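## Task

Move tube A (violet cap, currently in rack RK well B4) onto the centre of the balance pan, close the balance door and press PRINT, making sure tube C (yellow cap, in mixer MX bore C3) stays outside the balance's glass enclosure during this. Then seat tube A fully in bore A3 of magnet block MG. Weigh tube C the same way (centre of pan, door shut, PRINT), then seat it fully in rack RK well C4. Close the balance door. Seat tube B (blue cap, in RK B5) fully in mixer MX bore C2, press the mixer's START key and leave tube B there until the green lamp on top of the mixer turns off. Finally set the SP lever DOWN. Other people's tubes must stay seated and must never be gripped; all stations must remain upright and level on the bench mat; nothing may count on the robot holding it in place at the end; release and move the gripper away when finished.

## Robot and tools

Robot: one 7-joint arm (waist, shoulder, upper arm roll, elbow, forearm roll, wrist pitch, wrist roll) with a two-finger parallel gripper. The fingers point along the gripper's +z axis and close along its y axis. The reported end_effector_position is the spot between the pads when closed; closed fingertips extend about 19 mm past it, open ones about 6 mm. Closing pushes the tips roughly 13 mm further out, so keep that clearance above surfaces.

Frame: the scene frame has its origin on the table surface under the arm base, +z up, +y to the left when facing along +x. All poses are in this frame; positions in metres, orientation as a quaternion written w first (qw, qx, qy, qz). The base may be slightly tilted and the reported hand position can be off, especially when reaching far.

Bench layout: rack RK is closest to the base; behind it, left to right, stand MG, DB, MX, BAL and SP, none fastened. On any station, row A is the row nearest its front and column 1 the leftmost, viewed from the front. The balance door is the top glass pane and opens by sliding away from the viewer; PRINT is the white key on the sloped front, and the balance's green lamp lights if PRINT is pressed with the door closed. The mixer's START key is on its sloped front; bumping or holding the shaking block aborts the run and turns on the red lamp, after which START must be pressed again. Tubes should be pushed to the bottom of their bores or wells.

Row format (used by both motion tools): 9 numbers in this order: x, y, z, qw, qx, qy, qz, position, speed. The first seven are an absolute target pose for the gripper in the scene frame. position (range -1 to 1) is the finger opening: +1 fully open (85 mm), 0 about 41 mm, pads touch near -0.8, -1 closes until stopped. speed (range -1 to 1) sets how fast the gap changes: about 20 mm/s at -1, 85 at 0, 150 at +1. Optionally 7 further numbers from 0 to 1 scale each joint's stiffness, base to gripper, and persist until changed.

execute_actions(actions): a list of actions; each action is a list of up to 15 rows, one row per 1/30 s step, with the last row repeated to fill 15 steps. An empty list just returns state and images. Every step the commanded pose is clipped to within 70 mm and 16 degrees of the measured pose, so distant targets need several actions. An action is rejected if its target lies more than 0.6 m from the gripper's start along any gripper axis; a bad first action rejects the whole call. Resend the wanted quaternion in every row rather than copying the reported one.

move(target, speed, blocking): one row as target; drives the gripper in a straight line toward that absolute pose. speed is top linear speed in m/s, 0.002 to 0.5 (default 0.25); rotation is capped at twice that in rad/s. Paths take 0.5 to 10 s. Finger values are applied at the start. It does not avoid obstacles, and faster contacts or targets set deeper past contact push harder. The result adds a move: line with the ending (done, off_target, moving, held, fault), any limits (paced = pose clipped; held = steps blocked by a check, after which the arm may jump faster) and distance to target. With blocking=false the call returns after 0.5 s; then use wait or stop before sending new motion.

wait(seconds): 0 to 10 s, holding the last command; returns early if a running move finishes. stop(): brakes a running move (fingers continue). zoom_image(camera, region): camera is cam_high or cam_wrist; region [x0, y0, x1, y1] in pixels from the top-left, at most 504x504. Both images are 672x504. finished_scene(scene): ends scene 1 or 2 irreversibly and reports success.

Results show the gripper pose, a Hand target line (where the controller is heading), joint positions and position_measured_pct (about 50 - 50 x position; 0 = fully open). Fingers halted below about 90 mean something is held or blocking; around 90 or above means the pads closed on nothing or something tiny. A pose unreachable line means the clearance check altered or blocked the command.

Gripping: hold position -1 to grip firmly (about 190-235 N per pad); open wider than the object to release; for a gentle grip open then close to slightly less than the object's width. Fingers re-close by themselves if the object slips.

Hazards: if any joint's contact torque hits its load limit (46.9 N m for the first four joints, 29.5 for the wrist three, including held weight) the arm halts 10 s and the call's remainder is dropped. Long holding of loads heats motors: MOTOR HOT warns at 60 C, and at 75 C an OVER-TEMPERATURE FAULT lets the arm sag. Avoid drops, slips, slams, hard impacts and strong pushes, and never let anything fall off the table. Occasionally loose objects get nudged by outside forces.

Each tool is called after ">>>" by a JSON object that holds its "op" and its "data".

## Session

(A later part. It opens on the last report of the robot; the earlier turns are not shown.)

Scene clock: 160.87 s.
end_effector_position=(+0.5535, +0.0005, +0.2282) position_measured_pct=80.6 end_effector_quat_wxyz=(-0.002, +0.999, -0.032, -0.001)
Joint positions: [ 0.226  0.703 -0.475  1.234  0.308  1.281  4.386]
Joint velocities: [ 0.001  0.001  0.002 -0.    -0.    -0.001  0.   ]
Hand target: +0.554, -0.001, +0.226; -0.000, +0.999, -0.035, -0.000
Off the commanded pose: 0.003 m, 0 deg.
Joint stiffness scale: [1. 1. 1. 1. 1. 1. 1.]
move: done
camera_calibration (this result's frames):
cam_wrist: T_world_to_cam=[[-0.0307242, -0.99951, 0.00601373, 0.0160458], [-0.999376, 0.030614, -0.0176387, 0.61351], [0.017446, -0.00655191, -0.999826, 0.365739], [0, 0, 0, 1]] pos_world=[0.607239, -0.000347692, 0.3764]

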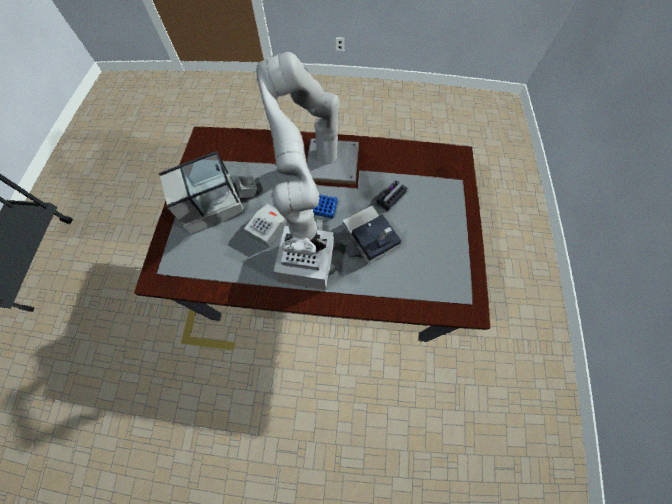

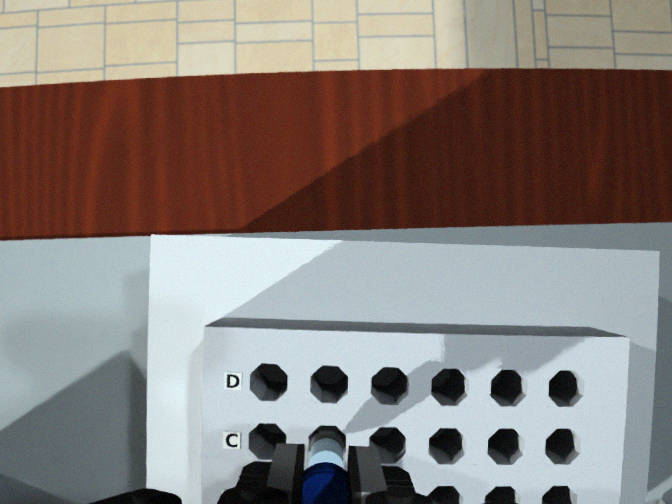

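>>> {"op": "move", "data": {"target": [0.5545,-0.0018,0.196,0,0.9994,-0.0349,0,-0.66,-0.5], "speed": 0.025}}

Scene clock: 163.17 s.
end_effector_position=(+0.5535, -0.0003, +0.1983) position_measured_pct=80.6 end_effector_quat_wxyz=(-0.003, +0.999, -0.033, -0.001)
Joint positions: [ 0.226  0.73  -0.462  1.284  0.316  1.206  4.377]
Joint velocities: [-0.002  0.002  0.001  0.001  0.    -0.002  0.   ]
Hand target: +0.554, -0.002, +0.196; -0.000, +0.999, -0.035, -0.000
Off the commanded pose: 0.003 m, 0 deg.
Joint stiffness scale: [1. 1. 1. 1. 1. 1. 1.]
move: done
camera_calibration (this result's frames):
cam_wrist: T_world_to_cam=[[-0.0324446, -0.999465, 0.0041908, 0.0167637], [-0.999334, 0.0323696, -0.0168705, 0.612833], [0.0167258, -0.00473537, -0.999849, 0.336238], [0, 0, 0, 1]] pos_world=[0.607345, -0.00149021, 0.346456]

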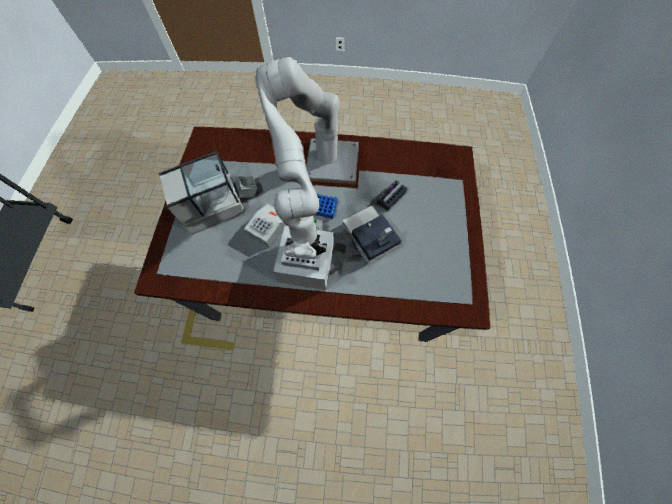

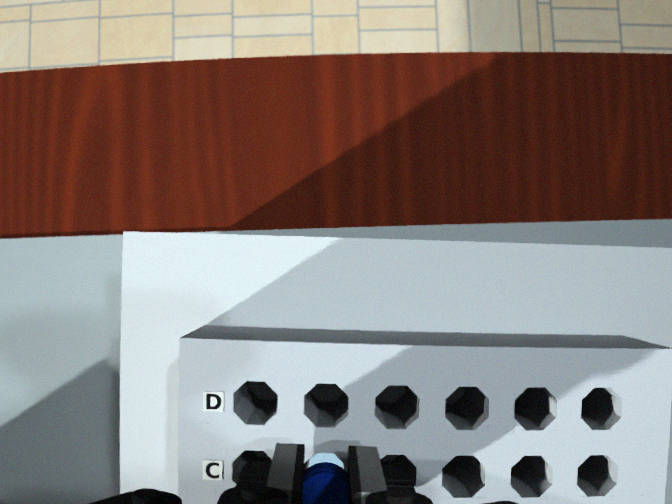

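>>> {"op": "move", "data": {"target": [0.5540,-0.0008,0.1880,0,0.9994,-0.0349,0,-0.66,-0.5], "speed": 0.01}}

Scene clock: 164.60 s.
end_effector_position=(+0.5534, -0.0001, +0.1912) position_measured_pct=80.6 end_effector_quat_wxyz=(-0.003, +0.999, -0.034, -0.001)
Joint positions: [ 0.224  0.736 -0.459  1.296  0.32   1.187  4.371]
Joint velocities: [-0.    -0.     0.001  0.001  0.     0.    -0.001]
Hand target: +0.554, -0.001, +0.188; -0.000, +0.999, -0.035, -0.000
Off the commanded pose: 0.003 m, 0 deg.
Joint stiffness scale: [1. 1. 1. 1. 1. 1. 1.]
move: done
camera_calibration (this result's frames):
cam_wrist: T_world_to_cam=[[-0.0339708, -0.99941, 0.00508582, 0.0176473], [-0.999267, 0.0338751, -0.0178382, 0.612765], [0.0176554, -0.00568807, -0.999828, 0.328662], [0, 0, 0, 1]] pos_world=[0.607113, -0.00125112, 0.339447]

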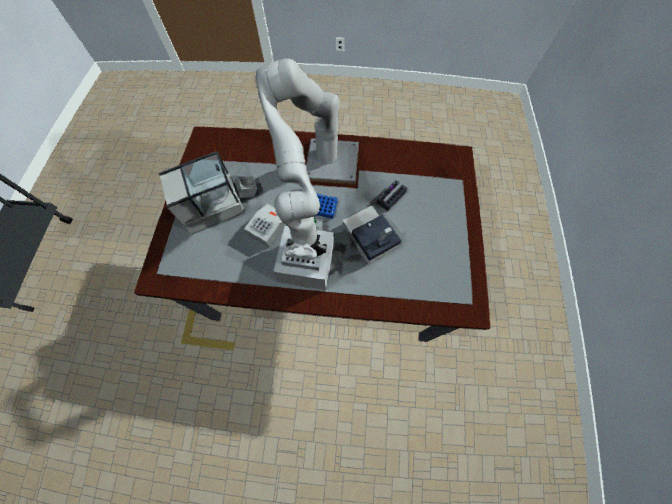

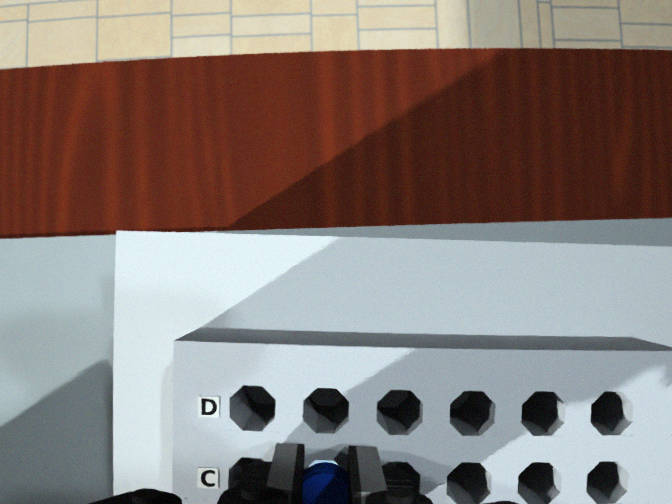

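>>> {"op": "move", "data": {"target": [0.5536,-0.0001,0.1915,0,0.9994,-0.0349,0,-0.45,0], "speed": 0.01}}

>>> {"op": "move", "data": {"target": [0.5565,0.0010,0.214,0,0.9994,-0.0349,0,-0.45,0], "speed": 0.05}}

>>> {"op": "move", "data": {"target": [0.5565,0.0000,0.212,0,0.9994,-0.0349,0,-1,0.5], "speed": 0.02}}

>>> {"op": "move", "data": {"target": [0.5570,-0.0010,0.1995,0,0.9994,-0.0349,0,-1,0.5], "speed": 0.015}}

Scene clock: 167.03 s.
end_effector_position=(+0.5535, +0.0001, +0.1913) position_measured_pct=72.6 end_effector_quat_wxyz=(-0.003, +0.999, -0.034, -0.001)
Joint positions: [ 0.224  0.736 -0.459  1.296  0.32   1.187  4.371]
Joint velocities: [-0.     0.     0.001  0.002  0.     0.     0.   ]
Hand target: +0.554, -0.000, +0.192; -0.000, +0.999, -0.035, +0.000
Off the commanded pose: 0.000 m, 0 deg.
Joint stiffness scale: [1. 1. 1. 1. 1. 1. 1.]
move: done
camera_calibration (this result's frames):
cam_wrist: T_world_to_cam=[[-0.0335589, -0.999423, 0.00514671, 0.0176463], [-0.999278, 0.0334613, -0.0180044, 0.612817], [0.0178218, -0.00574721, -0.999825, 0.328658], [0, 0, 0, 1]] pos_world=[0.607109, -0.000980626, 0.339543]

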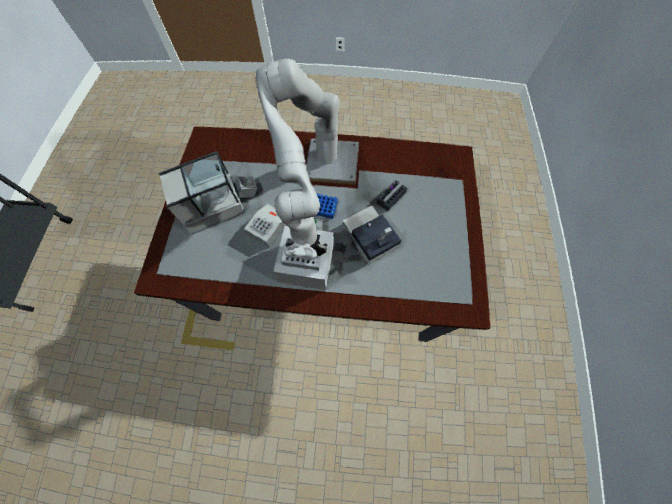

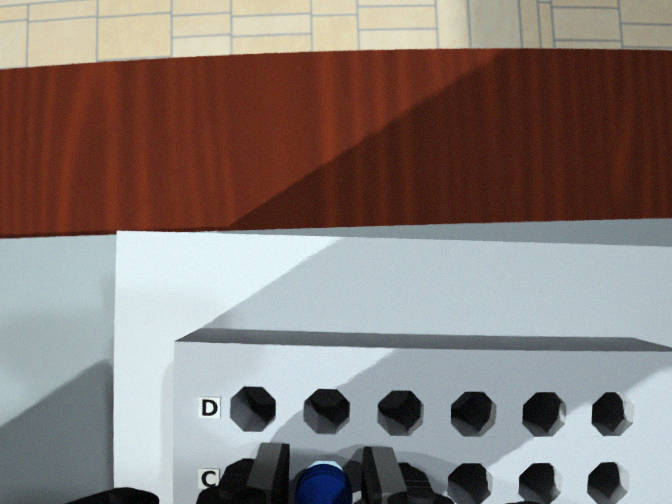

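Scene clock: 167.83 s.
end_effector_position=(+0.5571, -0.0029, +0.2118) position_measured_pct=72.6 end_effector_quat_wxyz=(+0.002, +0.999, -0.038, +0.001)
Joint positions: [ 0.222  0.723 -0.463  1.25   0.32   1.244  4.371]
Joint velocities: [ 0.    -0.001 -0.003 -0.002 -0.     0.002  0.   ]
Hand target: +0.557, +0.001, +0.214; +0.000, +0.999, -0.035, +0.000
Off the commanded pose: 0.005 m, 0 deg.
Joint stiffness scale: [1. 1. 1. 1. 1. 1. 1.]
move: off_target
camera_calibration (this result's frames):
cam_wrist: T_world_to_cam=[[-0.0421674, -0.999014, 0.0138975, 0.0175575], [-0.998913, 0.0418785, -0.0204615, 0.617253], [0.0198593, -0.0147452, -0.999694, 0.347892], [0, 0, 0, 1]] pos_world=[0.610413, -0.0031797, 0.360172]

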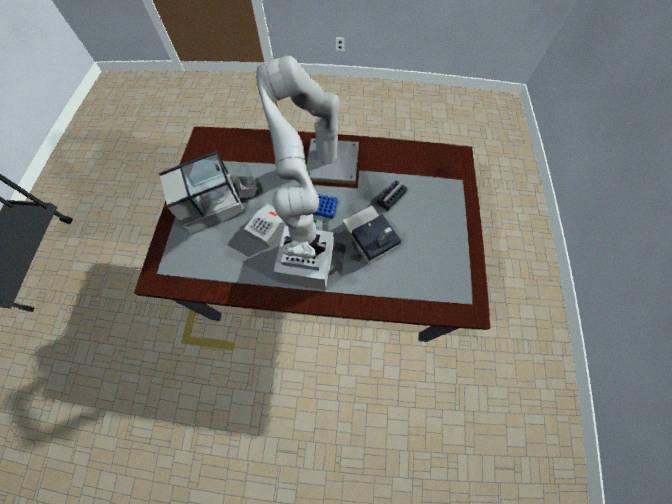

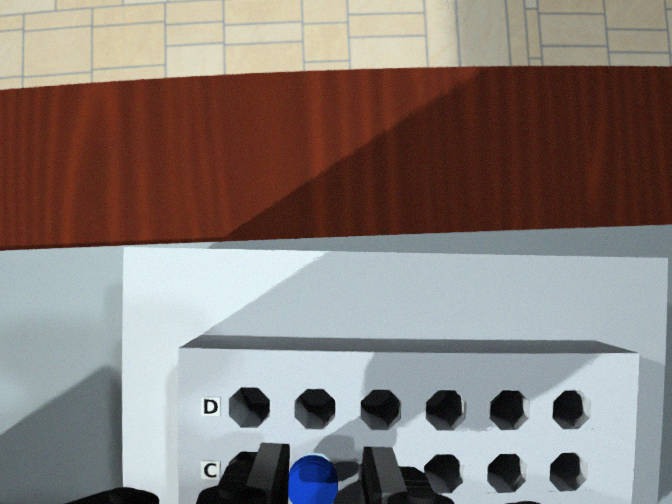

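Scene clock: 168.53 s.
end_effector_position=(+0.5571, -0.0029, +0.2118) position_measured_pct=91.7 end_effector_quat_wxyz=(+0.002, +0.999, -0.038, +0.001)
Joint positions: [ 0.222  0.723 -0.463  1.25   0.32   1.244  4.371]
Joint velocities: [ 0.  0. -0.  0.  0. -0. -0.]
Hand target: +0.557, -0.000, +0.212; +0.000, +0.999, -0.035, +0.000
Off the commanded pose: 0.003 m, 0 deg.
Joint stiffness scale: [1. 1. 1. 1. 1. 1. 1.]
move: done
camera_calibration (this result's frames):
cam_wrist: T_world_to_cam=[[-0.0421577, -0.999014, 0.0138887, 0.0175606], [-0.998914, 0.0418689, -0.0204622, 0.617253], [0.0198606, -0.0147363, -0.999694, 0.347895], [0, 0, 0, 1]] pos_world=[0.610413, -0.00317379, 0.360175]

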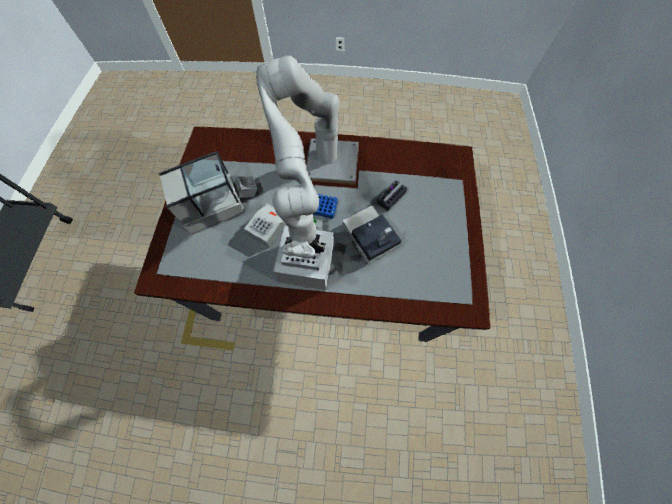

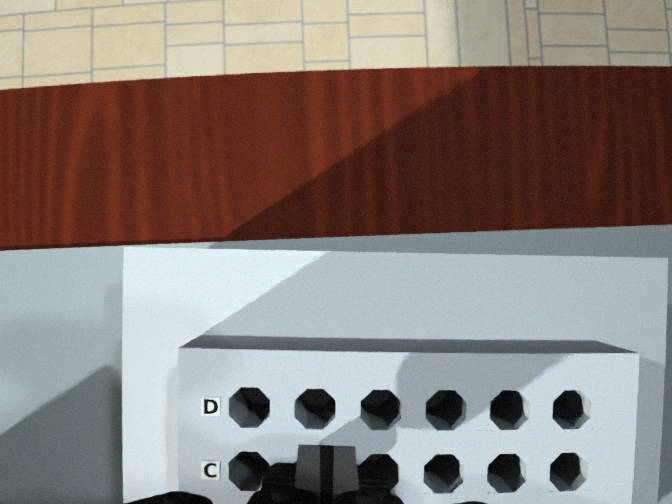

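Scene clock: 169.60 s.
end_effector_position=(+0.5572, -0.0007, +0.2040) position_measured_pct=91.7 end_effector_quat_wxyz=(-0.001, +0.999, -0.036, +0.001)
Joint positions: [ 0.222  0.73  -0.463  1.264  0.32   1.223  4.371]
Joint velocities: [ 0.001 -0.     0.    -0.    -0.    -0.     0.001]
Hand target: +0.557, -0.001, +0.200; -0.000, +0.999, -0.035, -0.000
Off the commanded pose: 0.004 m, 0 deg.
Joint stiffness scale: [1. 1. 1. 1. 1. 1. 1.]
move: off_target
camera_calibration (this result's frames):
cam_wrist: T_world_to_cam=[[-0.0382106, -0.999231, 0.00878229, 0.0187088], [-0.999061, 0.0380214, -0.0207915, 0.617249], [0.0204416, -0.0095685, -0.999745, 0.339757], [0, 0, 0, 1]] pos_world=[0.610439, -0.00152329, 0.35234]

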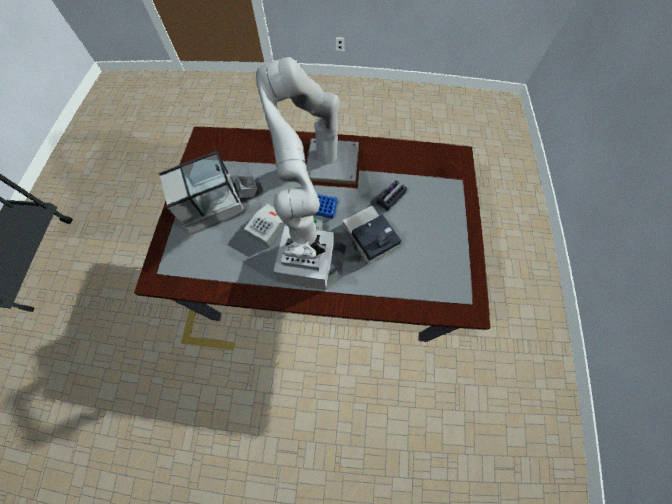

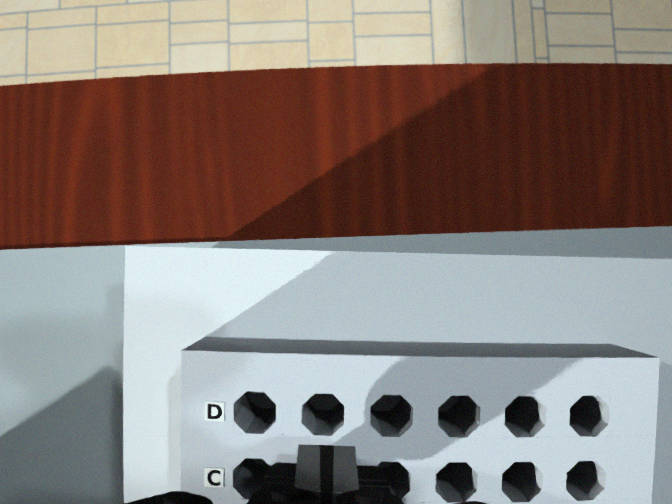

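>>> {"op": "move", "data": {"target": [0.5560,0.0,0.232,0,0.9994,-0.0349,0,-1,0.5], "speed": 0.1}}

>>> {"op": "move", "data": {"target": [0.365,-0.012,0.225,0.0076,0.9757,-0.0341,0.2163,-1,0.5], "speed": 0.25}}

>>> {"op": "move", "data": {"target": [0.342,-0.0118,0.1164,0.0076,0.9757,-0.0341,0.2163,-1,0.5], "speed": 0.15}}

Scene clock: 170.93 s.
end_effector_position=(+0.5567, -0.0022, +0.2298) position_measured_pct=91.7 end_effector_quat_wxyz=(+0.002, +0.999, -0.038, +0.001)
Joint positions: [ 0.222  0.707 -0.471  1.22   0.316  1.29   4.376]
Joint velocities: [-0.    -0.001 -0.003 -0.002 -0.     0.002  0.001]
Hand target: +0.556, -0.000, +0.232; +0.000, +0.999, -0.035, +0.000
Off the commanded pose: 0.003 m, 0 deg.
Joint stiffness scale: [1. 1. 1. 1. 1. 1. 1.]
move: done
camera_calibration (this result's frames):
cam_wrist: T_world_to_cam=[[-0.0414459, -0.999032, 0.0147412, 0.017433], [-0.99894, 0.041137, -0.0206774, 0.617325], [0.020051, -0.0155825, -0.999678, 0.365752], [0, 0, 0, 1]] pos_world=[0.610059, -0.00227938, 0.378142]

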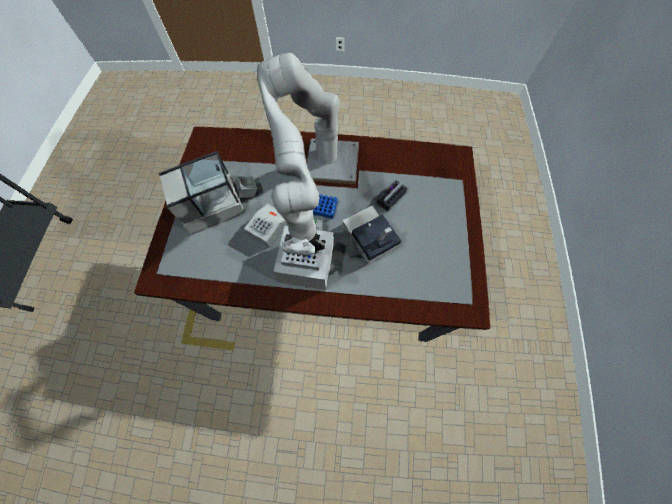

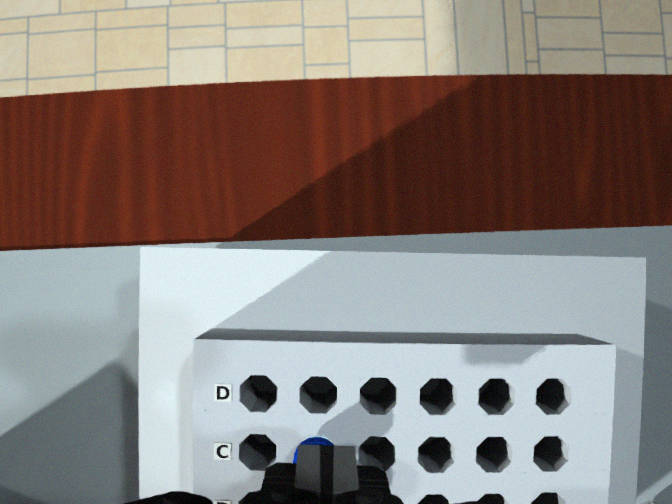

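Scene clock: 172.47 s.
end_effector_position=(+0.3646, -0.0100, +0.2245) position_measured_pct=91.7 end_effector_quat_wxyz=(+0.008, +0.976, -0.032, +0.214)
Joint positions: [ 0.402  0.057 -0.5    2.317  0.29   0.368  4.284]
Joint velocities: [ 0.002 -0.007  0.002 -0.    -0.002 -0.     0.003]
Hand target: +0.365, -0.011, +0.225; +0.008, +0.976, -0.034, +0.216
Off the commanded pose: 0.002 m, 0 deg.
Joint stiffness scale: [1. 1. 1. 1. 1. 1. 1.]
move: done
camera_calibration (this result's frames):
cam_wrist: T_world_to_cam=[[-0.039897, -0.998866, 0.025975, -0.00134861], [-0.899882, 0.02462, -0.435438, 0.482371], [0.434305, -0.0407471, -0.899844, 0.19046], [0, 0, 0, 1]] pos_world=[0.351305, -0.00546235, 0.381462]

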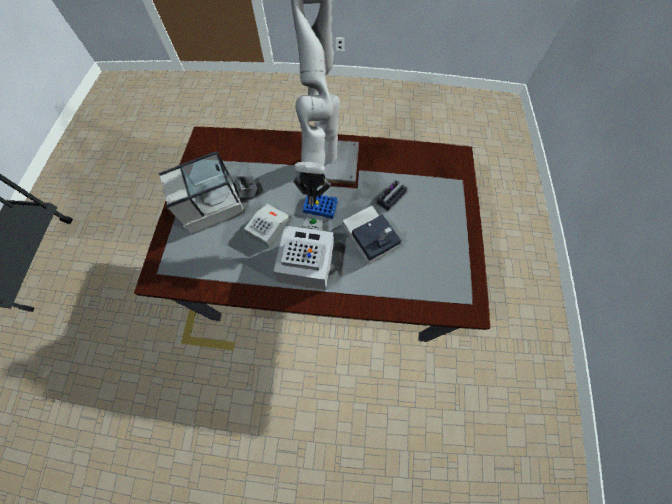

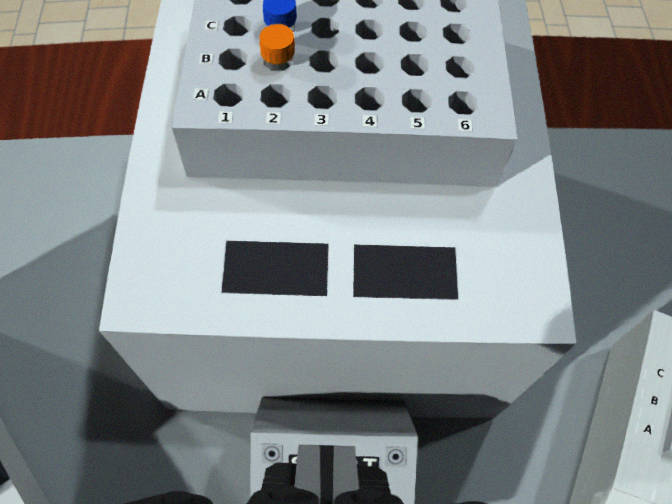

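Scene clock: 174.40 s.
end_effector_position=(+0.3426, -0.0141, +0.1177) position_measured_pct=91.7 end_effector_quat_wxyz=(+0.008, +0.976, -0.038, +0.213)
Joint positions: [-0.432  0.386  0.461  2.58   0.493 -0.24   4.072]
Joint velocities: [-0.005  0.001  0.     0.001 -0.048 -0.     0.045]
Hand target: +0.342, -0.011, +0.117; +0.007, +0.977, -0.034, +0.212
Off the commanded pose: 0.003 m, 1 deg.
Joint stiffness scale: [1. 1. 1. 1. 1. 1. 1.]
joint sent to its limit — the command would take joint 4 (elbow) past its upper limit, so that joint was sent only as far as its limit.
move: done
camera_calibration (this result's frames):
cam_wrist: T_world_to_cam=[[-0.0513501, -0.998403, 0.0235336, 0.000637263], [-0.900683, 0.0361184, -0.432973, 0.416397], [0.431432, -0.0434295, -0.901099, 0.104896], [0, 0, 0, 1]] pos_world=[0.329818, -0.00984776, 0.274795]

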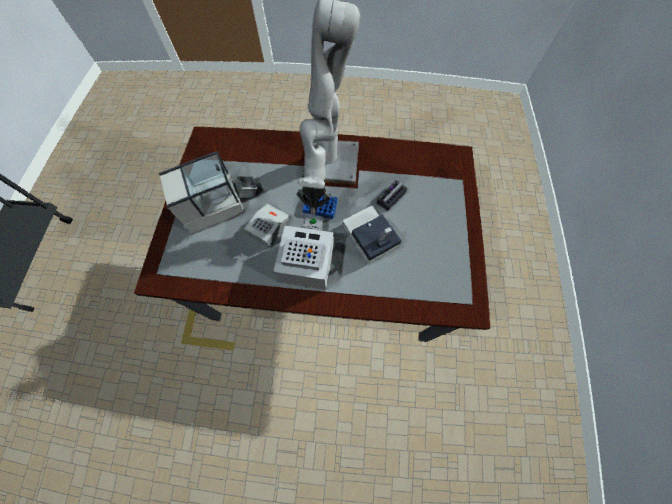

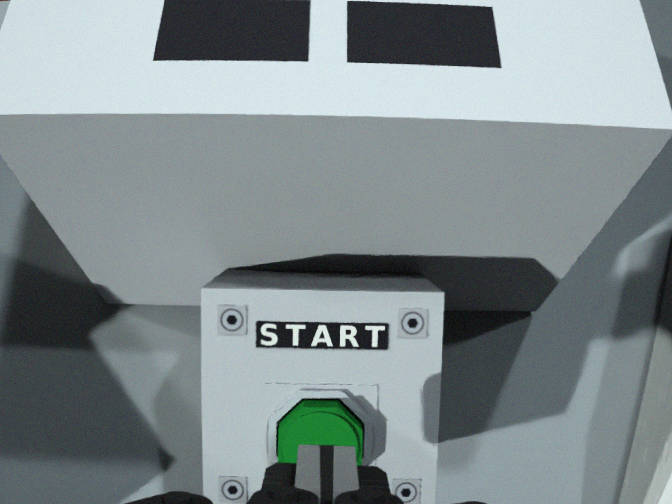

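>>> {"op": "move", "data": {"target": [0.3575,-0.0128,0.0865,0.0076,0.9757,-0.0341,0.2163,-1,0.5], "speed": 0.025}}

Scene clock: 176.60 s.
end_effector_position=(+0.3557, -0.0103, +0.0871) position_measured_pct=91.7 end_effector_quat_wxyz=(+0.006, +0.976, -0.032, +0.215)
Joint positions: [-0.431  0.55   0.483  2.577  0.482 -0.409  4.074]
Joint velocities: [ 0.001  0.01   0.002 -0.002  0.    -0.009 -0.   ]
Hand target: +0.357, -0.013, +0.087; +0.007, +0.976, -0.034, +0.216
Off the commanded pose: 0.003 m, 0 deg.
Joint stiffness scale: [1. 1. 1. 1. 1. 1. 1.]
move: done
camera_calibration (this result's frames):
cam_wrist: T_world_to_cam=[[-0.0378489, -0.999059, 0.021184, 0.00128892], [-0.899003, 0.0247871, -0.43724, 0.414438], [0.436304, -0.0355935, -0.899095, 0.069973], [0, 0, 0, 1]] pos_world=[0.3421, -0.00649442, 0.244094]

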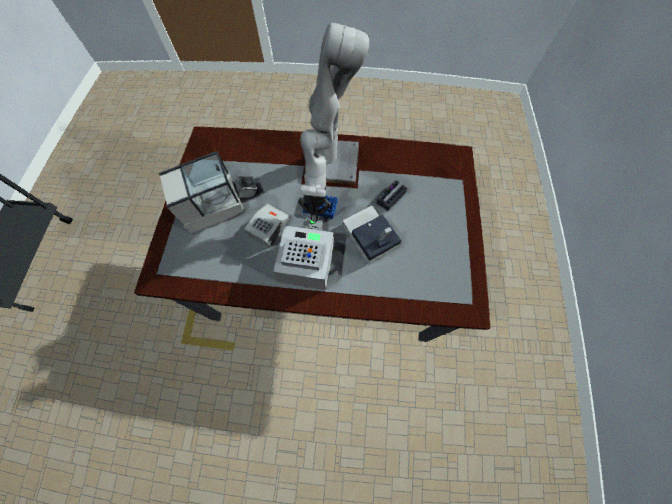

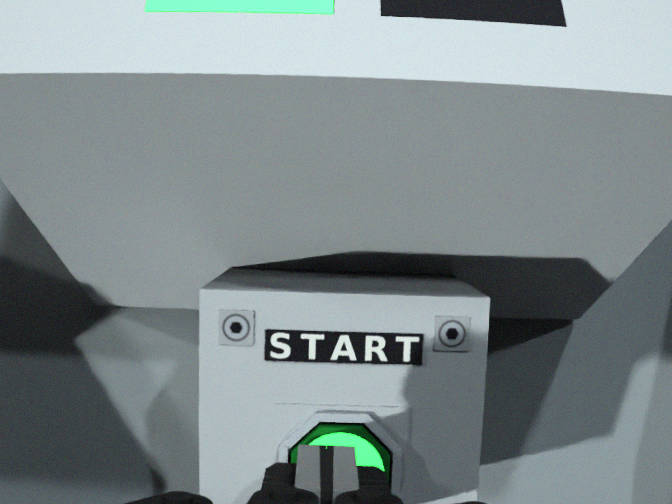

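>>> {"op": "move", "data": {"target": [0.347,-0.011,0.112,0.0076,0.9757,-0.0341,0.2163,-1,0.5], "speed": 0.08}}

>>> {"op": "move", "data": {"target": [0.39,0.20,0.30,0,0.9588,0.2840,0,-1,0.5], "speed": 0.25}}

Scene clock: 177.87 s.
end_effector_position=(+0.3499, -0.0130, +0.1125) position_measured_pct=91.7 end_effector_quat_wxyz=(+0.008, +0.975, -0.038, +0.219)
Joint positions: [-0.447  0.427  0.483  2.579  0.484 -0.292  4.074]
Joint velocities: [-0.001 -0.008  0.001  0.001  0.     0.001 -0.   ]
Hand target: +0.347, -0.011, +0.112; +0.008, +0.976, -0.034, +0.216
Off the commanded pose: 0.004 m, 1 deg.
Joint stiffness scale: [1. 1. 1. 1. 1. 1. 1.]
move: off_target
camera_calibration (this result's frames):
cam_wrist: T_world_to_cam=[[-0.0503877, -0.998456, 0.0233898, 0.00189495], [-0.894623, 0.0347121, -0.445471, 0.419925], [0.443971, -0.0433713, -0.894991, 0.0920072], [0, 0, 0, 1]] pos_world=[0.334922, -0.008694, 0.269366]

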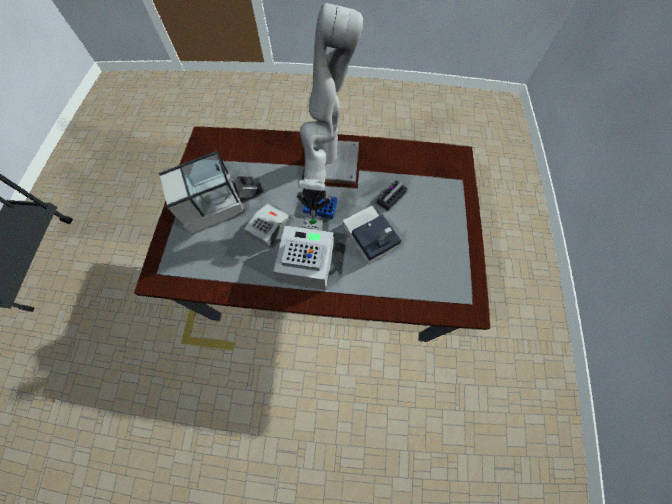

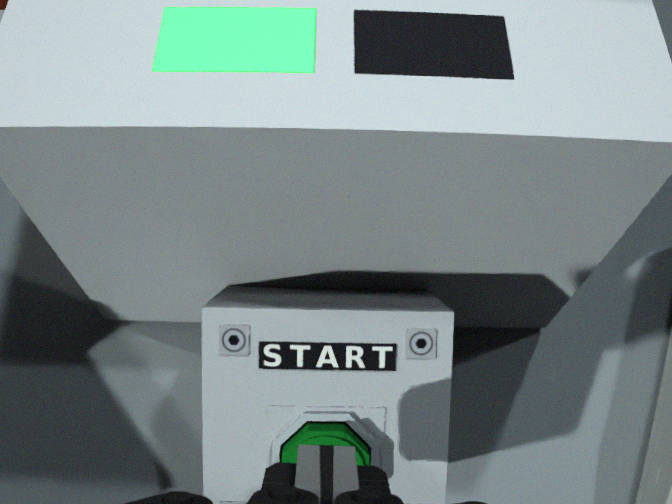

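Scene clock: 180.00 s.
end_effector_position=(+0.3940, +0.1959, +0.2999) position_measured_pct=91.7 end_effector_quat_wxyz=(+0.003, +0.960, +0.279, +0.004)
Joint positions: [-0.365  0.348 -0.187  1.54   0.071  1.258  4.693]
Joint velocities: [-0.     0.007 -0.005 -0.003  0.     0.001 -0.   ]
Hand target: +0.392, +0.198, +0.300; +0.002, +0.959, +0.284, +0.001
Off the commanded pose: 0.006 m, 1 deg.
Joint stiffness scale: [1. 1. 1. 1. 1. 1. 1.]
move: off_target
camera_calibration (this result's frames):
cam_wrist: T_world_to_cam=[[0.563719, -0.825773, 0.0178907, -0.0657754], [-0.8254, -0.564002, -0.0248124, 0.499451], [0.0305798, -0.000779746, -0.999532, 0.435128], [0, 0, 0, 1]] pos_world=[0.43602, 0.227715, 0.448494]

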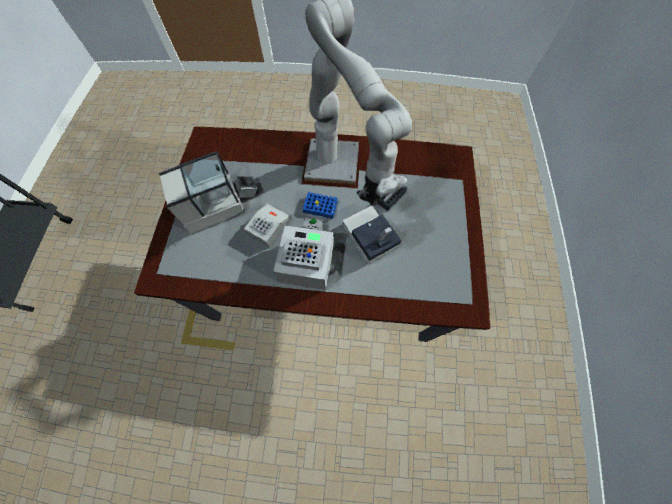

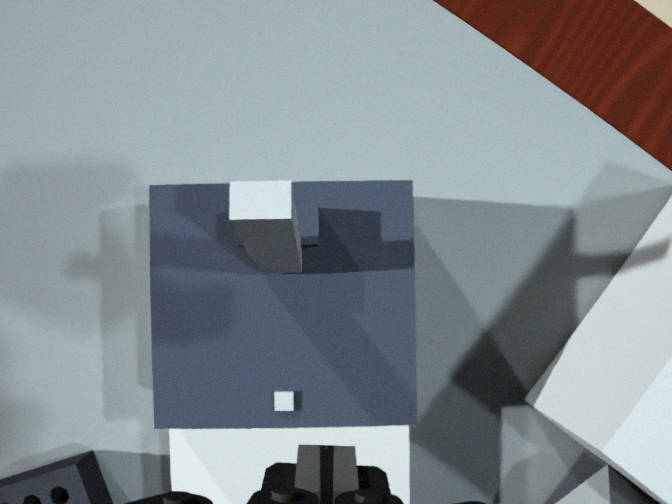

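>>> {"op": "move", "data": {"target": [0.4449,0.2555,0.240,0,0.9529,0.3032,0,0.1,0.5], "speed": 0.15}}

Scene clock: 185.33 s.
end_effector_position=(+0.4429, +0.2536, +0.2403) position_measured_pct=45.2 end_effector_quat_wxyz=(-0.001, +0.953, +0.303, -0.003)
Joint positions: [-0.43   0.564 -0.187  1.395  0.1    1.202  4.682]
Joint velocities: [-0.001  0.004  0.001 -0.001  0.001 -0.    -0.   ]
Hand target: +0.445, +0.255, +0.240; +0.000, +0.953, +0.303, +0.000
Off the commanded pose: 0.003 m, 0 deg.
Joint stiffness scale: [1. 1. 1. 1. 1. 1. 1.]
move: done
camera_calibration (this result's frames):
cam_wrist: T_world_to_cam=[[0.605606, -0.795737, 0.00655279, -0.068091], [-0.795614, -0.605632, -0.0144686, 0.565772], [0.0154818, 0.00354878, -0.999874, 0.379718], [0, 0, 0, 1]] pos_world=[0.485494, 0.28712, 0.388302]

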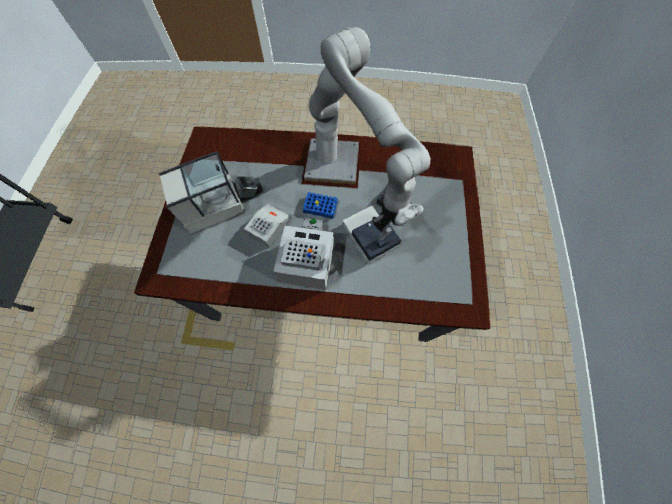

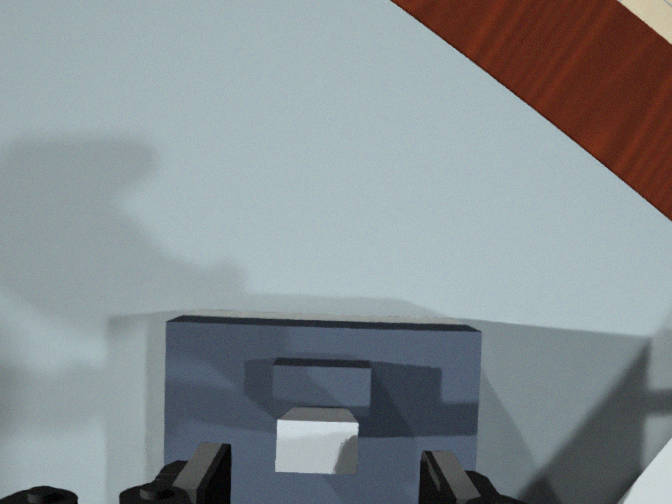

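>>> {"op": "move", "data": {"target": [0.4430,0.2575,0.1925,0,0.9529,0.3032,0,0.1,0.5], "speed": 0.06}}

>>> {"op": "move", "data": {"target": [0.4427,0.2565,0.1940,0,0.9529,0.3032,0,-0.42,-0.3], "speed": 0.01}}

Scene clock: 187.17 s.
end_effector_position=(+0.4422, +0.2579, +0.1945) position_measured_pct=45.2 end_effector_quat_wxyz=(-0.003, +0.953, +0.304, -0.001)
Joint positions: [-0.436  0.611 -0.187  1.47   0.112  1.076  4.666]
Joint velocities: [-0.001  0.003  0.001 -0.001 -0.    -0.001  0.   ]
Hand target: +0.443, +0.257, +0.193; -0.000, +0.953, +0.303, -0.000
Off the commanded pose: 0.002 m, 0 deg.
Joint stiffness scale: [1. 1. 1. 1. 1. 1. 1.]
move: done
camera_calibration (this result's frames):
cam_wrist: T_world_to_cam=[[0.607141, -0.794579, 0.00499993, -0.0646429], [-0.79439, -0.607115, -0.0188321, 0.567817], [0.0179992, 0.00746187, -0.99981, 0.331832], [0, 0, 0, 1]] pos_world=[0.484343, 0.290891, 0.342786]

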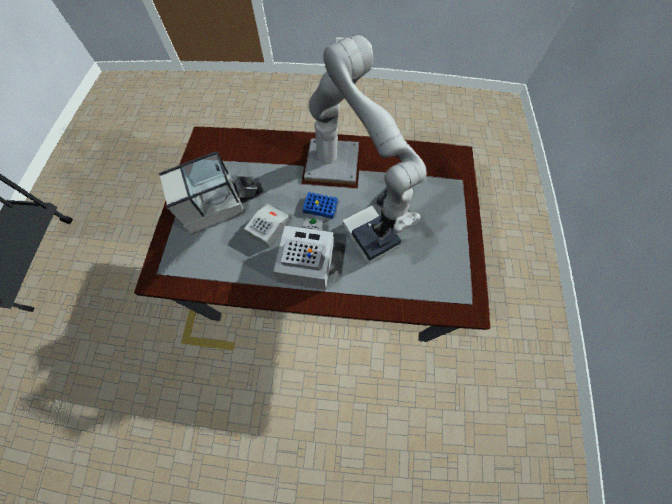

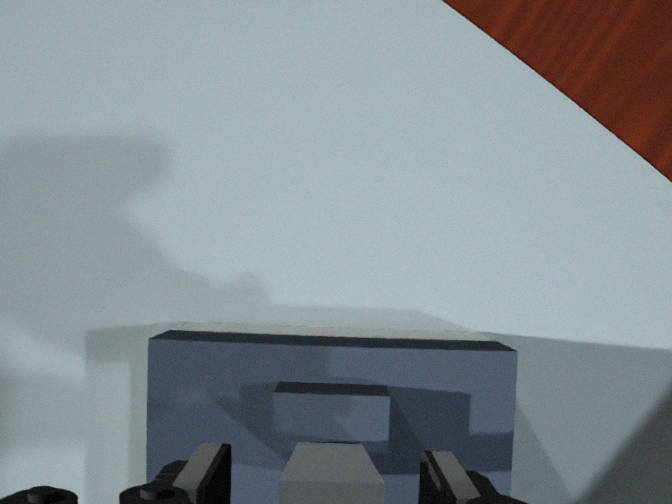

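Scene clock: 187.87 s.
end_effector_position=(+0.4429, +0.2569, +0.1947) position_measured_pct=69.0 end_effector_quat_wxyz=(-0.001, +0.953, +0.304, -0.001)
Joint positions: [-0.436  0.611 -0.185  1.47   0.114  1.076  4.666]
Joint velocities: [-0.    -0.    -0.001  0.001 -0.     0.    -0.   ]
Hand target: +0.443, +0.256, +0.194; -0.000, +0.953, +0.303, -0.000
Off the commanded pose: 0.001 m, 0 deg.
Joint stiffness scale: [1. 1. 1. 1. 1. 1. 1.]
move: done
camera_calibration (this result's frames):
cam_wrist: T_world_to_cam=[[0.606996, -0.794669, 0.00761155, -0.0662914], [-0.79446, -0.607018, -0.0190364, 0.567833], [0.019748, 0.00550793, -0.99979, 0.331684], [0, 0, 0, 1]] pos_world=[0.484809, 0.290178, 0.342928]

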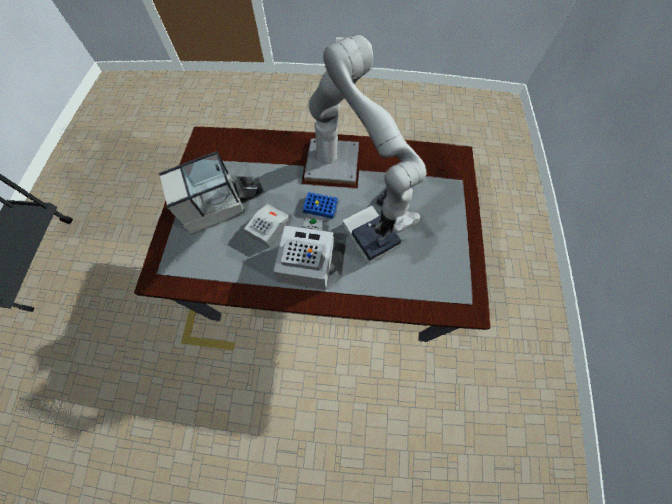

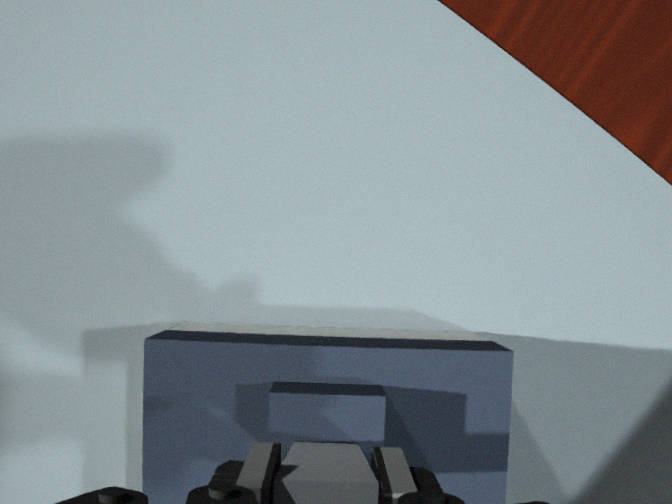

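>>> {"op": "execute_actions", "data": {"actions": [[[0.4429,0.2569,0.1947,0,0.9529,0.3032,0,-0.35,0],[0.4429,0.2569,0.1947,0,0.9529,0.3032,0,-0.35,0],[0.4429,0.2569,0.1947,0,0.9529,0.3032,0,-0.35,0],[0.4429,0.2569,0.1947,0,0.9529,0.3032,0,-0.35,0],[0.4429,0.2569,0.1947,0,0.9529,0.3032,0,-0.35,0],[0.4429,0.2569,0.1947,0,0.9529,0.3032,0,-0.35,0],[0.4429,0.2569,0.1947,0,0.9529,0.3032,0,-0.395,-0.8]]]}}

Scene clock: 188.80 s.
end_effector_position=(+0.4429, +0.2569, +0.1947) position_measured_pct=68.7 end_effector_quat_wxyz=(-0.001, +0.953, +0.304, -0.001)
Joint positions: [-0.436  0.611 -0.185  1.47   0.114  1.076  4.666]
Joint velocities: [-0.    -0.     0.001 -0.001 -0.     0.     0.   ]
Hand target: +0.443, +0.257, +0.195; -0.000, +0.953, +0.303, -0.000
Off the commanded pose: 0.000 m, 0 deg.
Joint stiffness scale: [1. 1. 1. 1. 1. 1. 1.]
camera_calibration (this result's frames):
cam_wrist: T_world_to_cam=[[0.606996, -0.794669, 0.00761202, -0.0662915], [-0.79446, -0.607018, -0.0190384, 0.567833], [0.0197499, 0.00550879, -0.99979, 0.331684], [0, 0, 0, 1]] pos_world=[0.484809, 0.290178, 0.342929]

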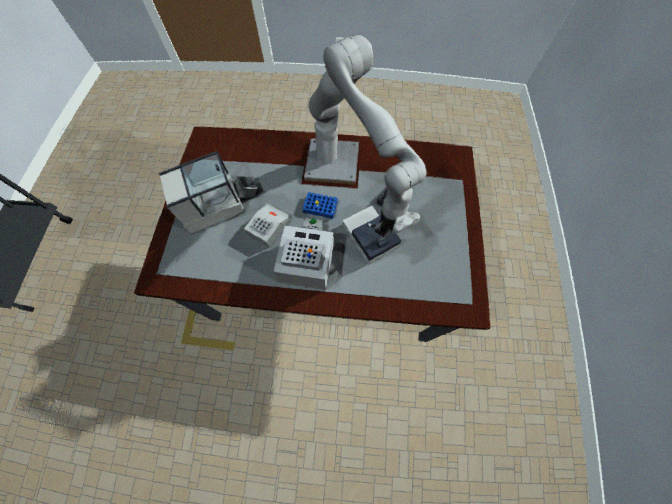

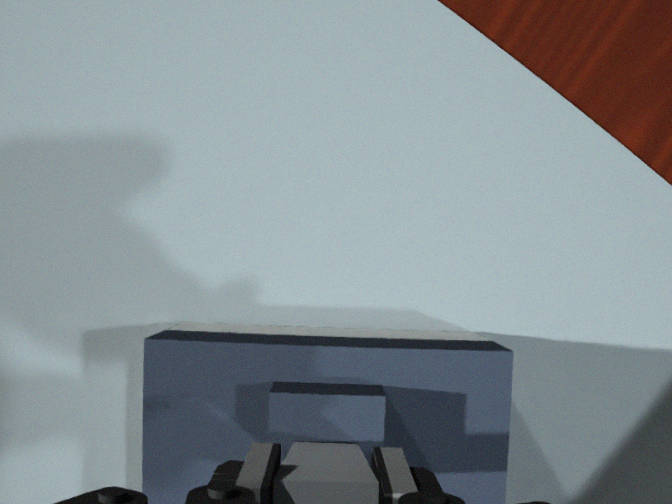

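>>> {"op": "move", "data": {"target": [0.4082,0.2323,0.1930,0,0.9529,0.3032,0,-0.395,-0.8], "speed": 0.04}}

Scene clock: 190.47 s.
end_effector_position=(+0.4103, +0.2339, +0.1933) position_measured_pct=68.7 end_effector_quat_wxyz=(+0.002, +0.952, +0.307, +0.002)
Joint positions: [-0.427  0.529 -0.185  1.625  0.112  0.999  4.666]
Joint velocities: [ 0.001 -0.003 -0.     0.004 -0.    -0.004  0.   ]
Hand target: +0.408, +0.232, +0.193; -0.000, +0.953, +0.303, -0.000
Off the commanded pose: 0.003 m, 1 deg.
Joint stiffness scale: [1. 1. 1. 1. 1. 1. 1.]
move: done
camera_calibration (this result's frames):
cam_wrist: T_world_to_cam=[[0.611111, -0.791403, 0.0150331, -0.0686363], [-0.791091, -0.611293, -0.0222519, 0.528198], [0.0267999, 0.00170577, -0.999639, 0.329078], [0, 0, 0, 1]] pos_world=[0.450978, 0.268003, 0.341744]

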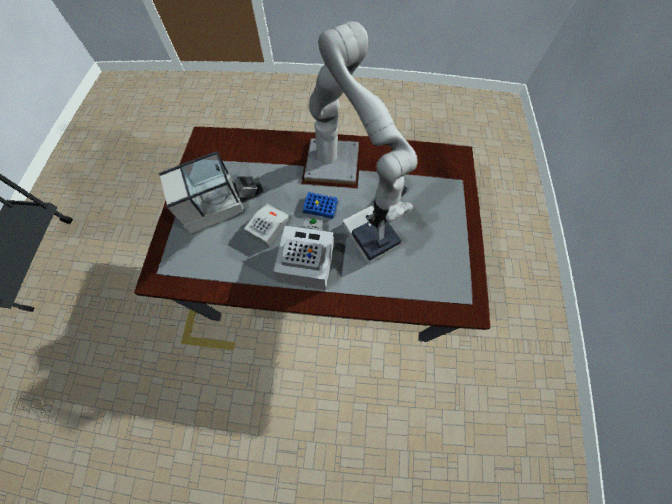

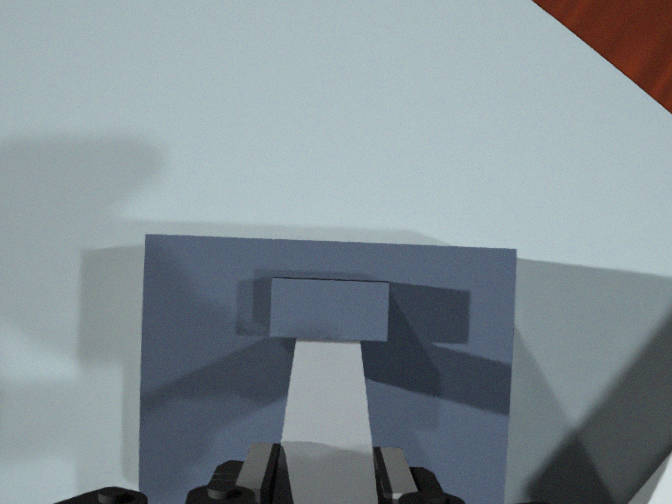

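>>> {"op": "execute_actions", "data": {"actions": []}}

Scene clock: 191.10 s.
end_effector_position=(+0.4103, +0.2339, +0.1933) position_measured_pct=68.7 end_effector_quat_wxyz=(+0.002, +0.952, +0.307, +0.002)
Joint positions: [-0.427  0.529 -0.185  1.625  0.112  0.999  4.666]
Joint velocities: [ 0.001 -0.     0.001  0.001  0.    -0.     0.   ]
Hand target: +0.408, +0.232, +0.193; -0.000, +0.953, +0.303, -0.000
Off the commanded pose: 0.003 m, 1 deg.
Joint stiffness scale: [1. 1. 1. 1. 1. 1. 1.]
camera_calibration (this result's frames):
cam_wrist: T_world_to_cam=[[0.6111, -0.79141, 0.0150408, -0.0686316], [-0.791094, -0.611283, -0.0224508, 0.528195], [0.026962, 0.00182104, -0.999635, 0.328982], [0, 0, 0, 1]] pos_world=[0.450923, 0.267962, 0.341753]

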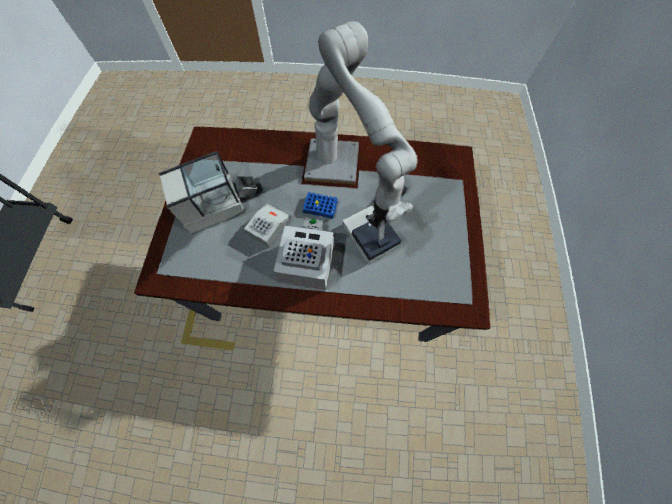

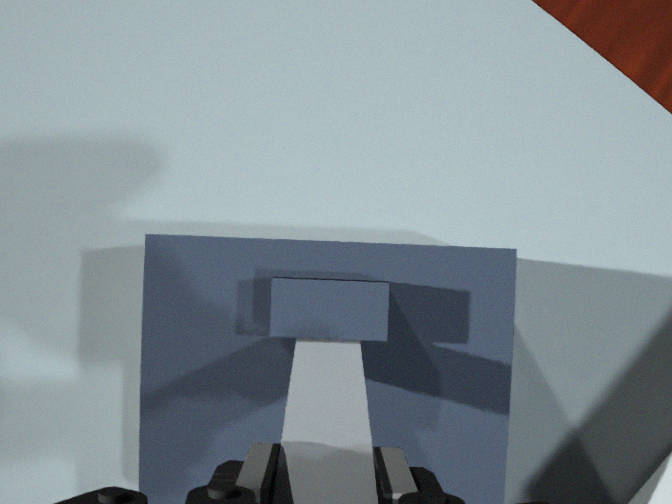

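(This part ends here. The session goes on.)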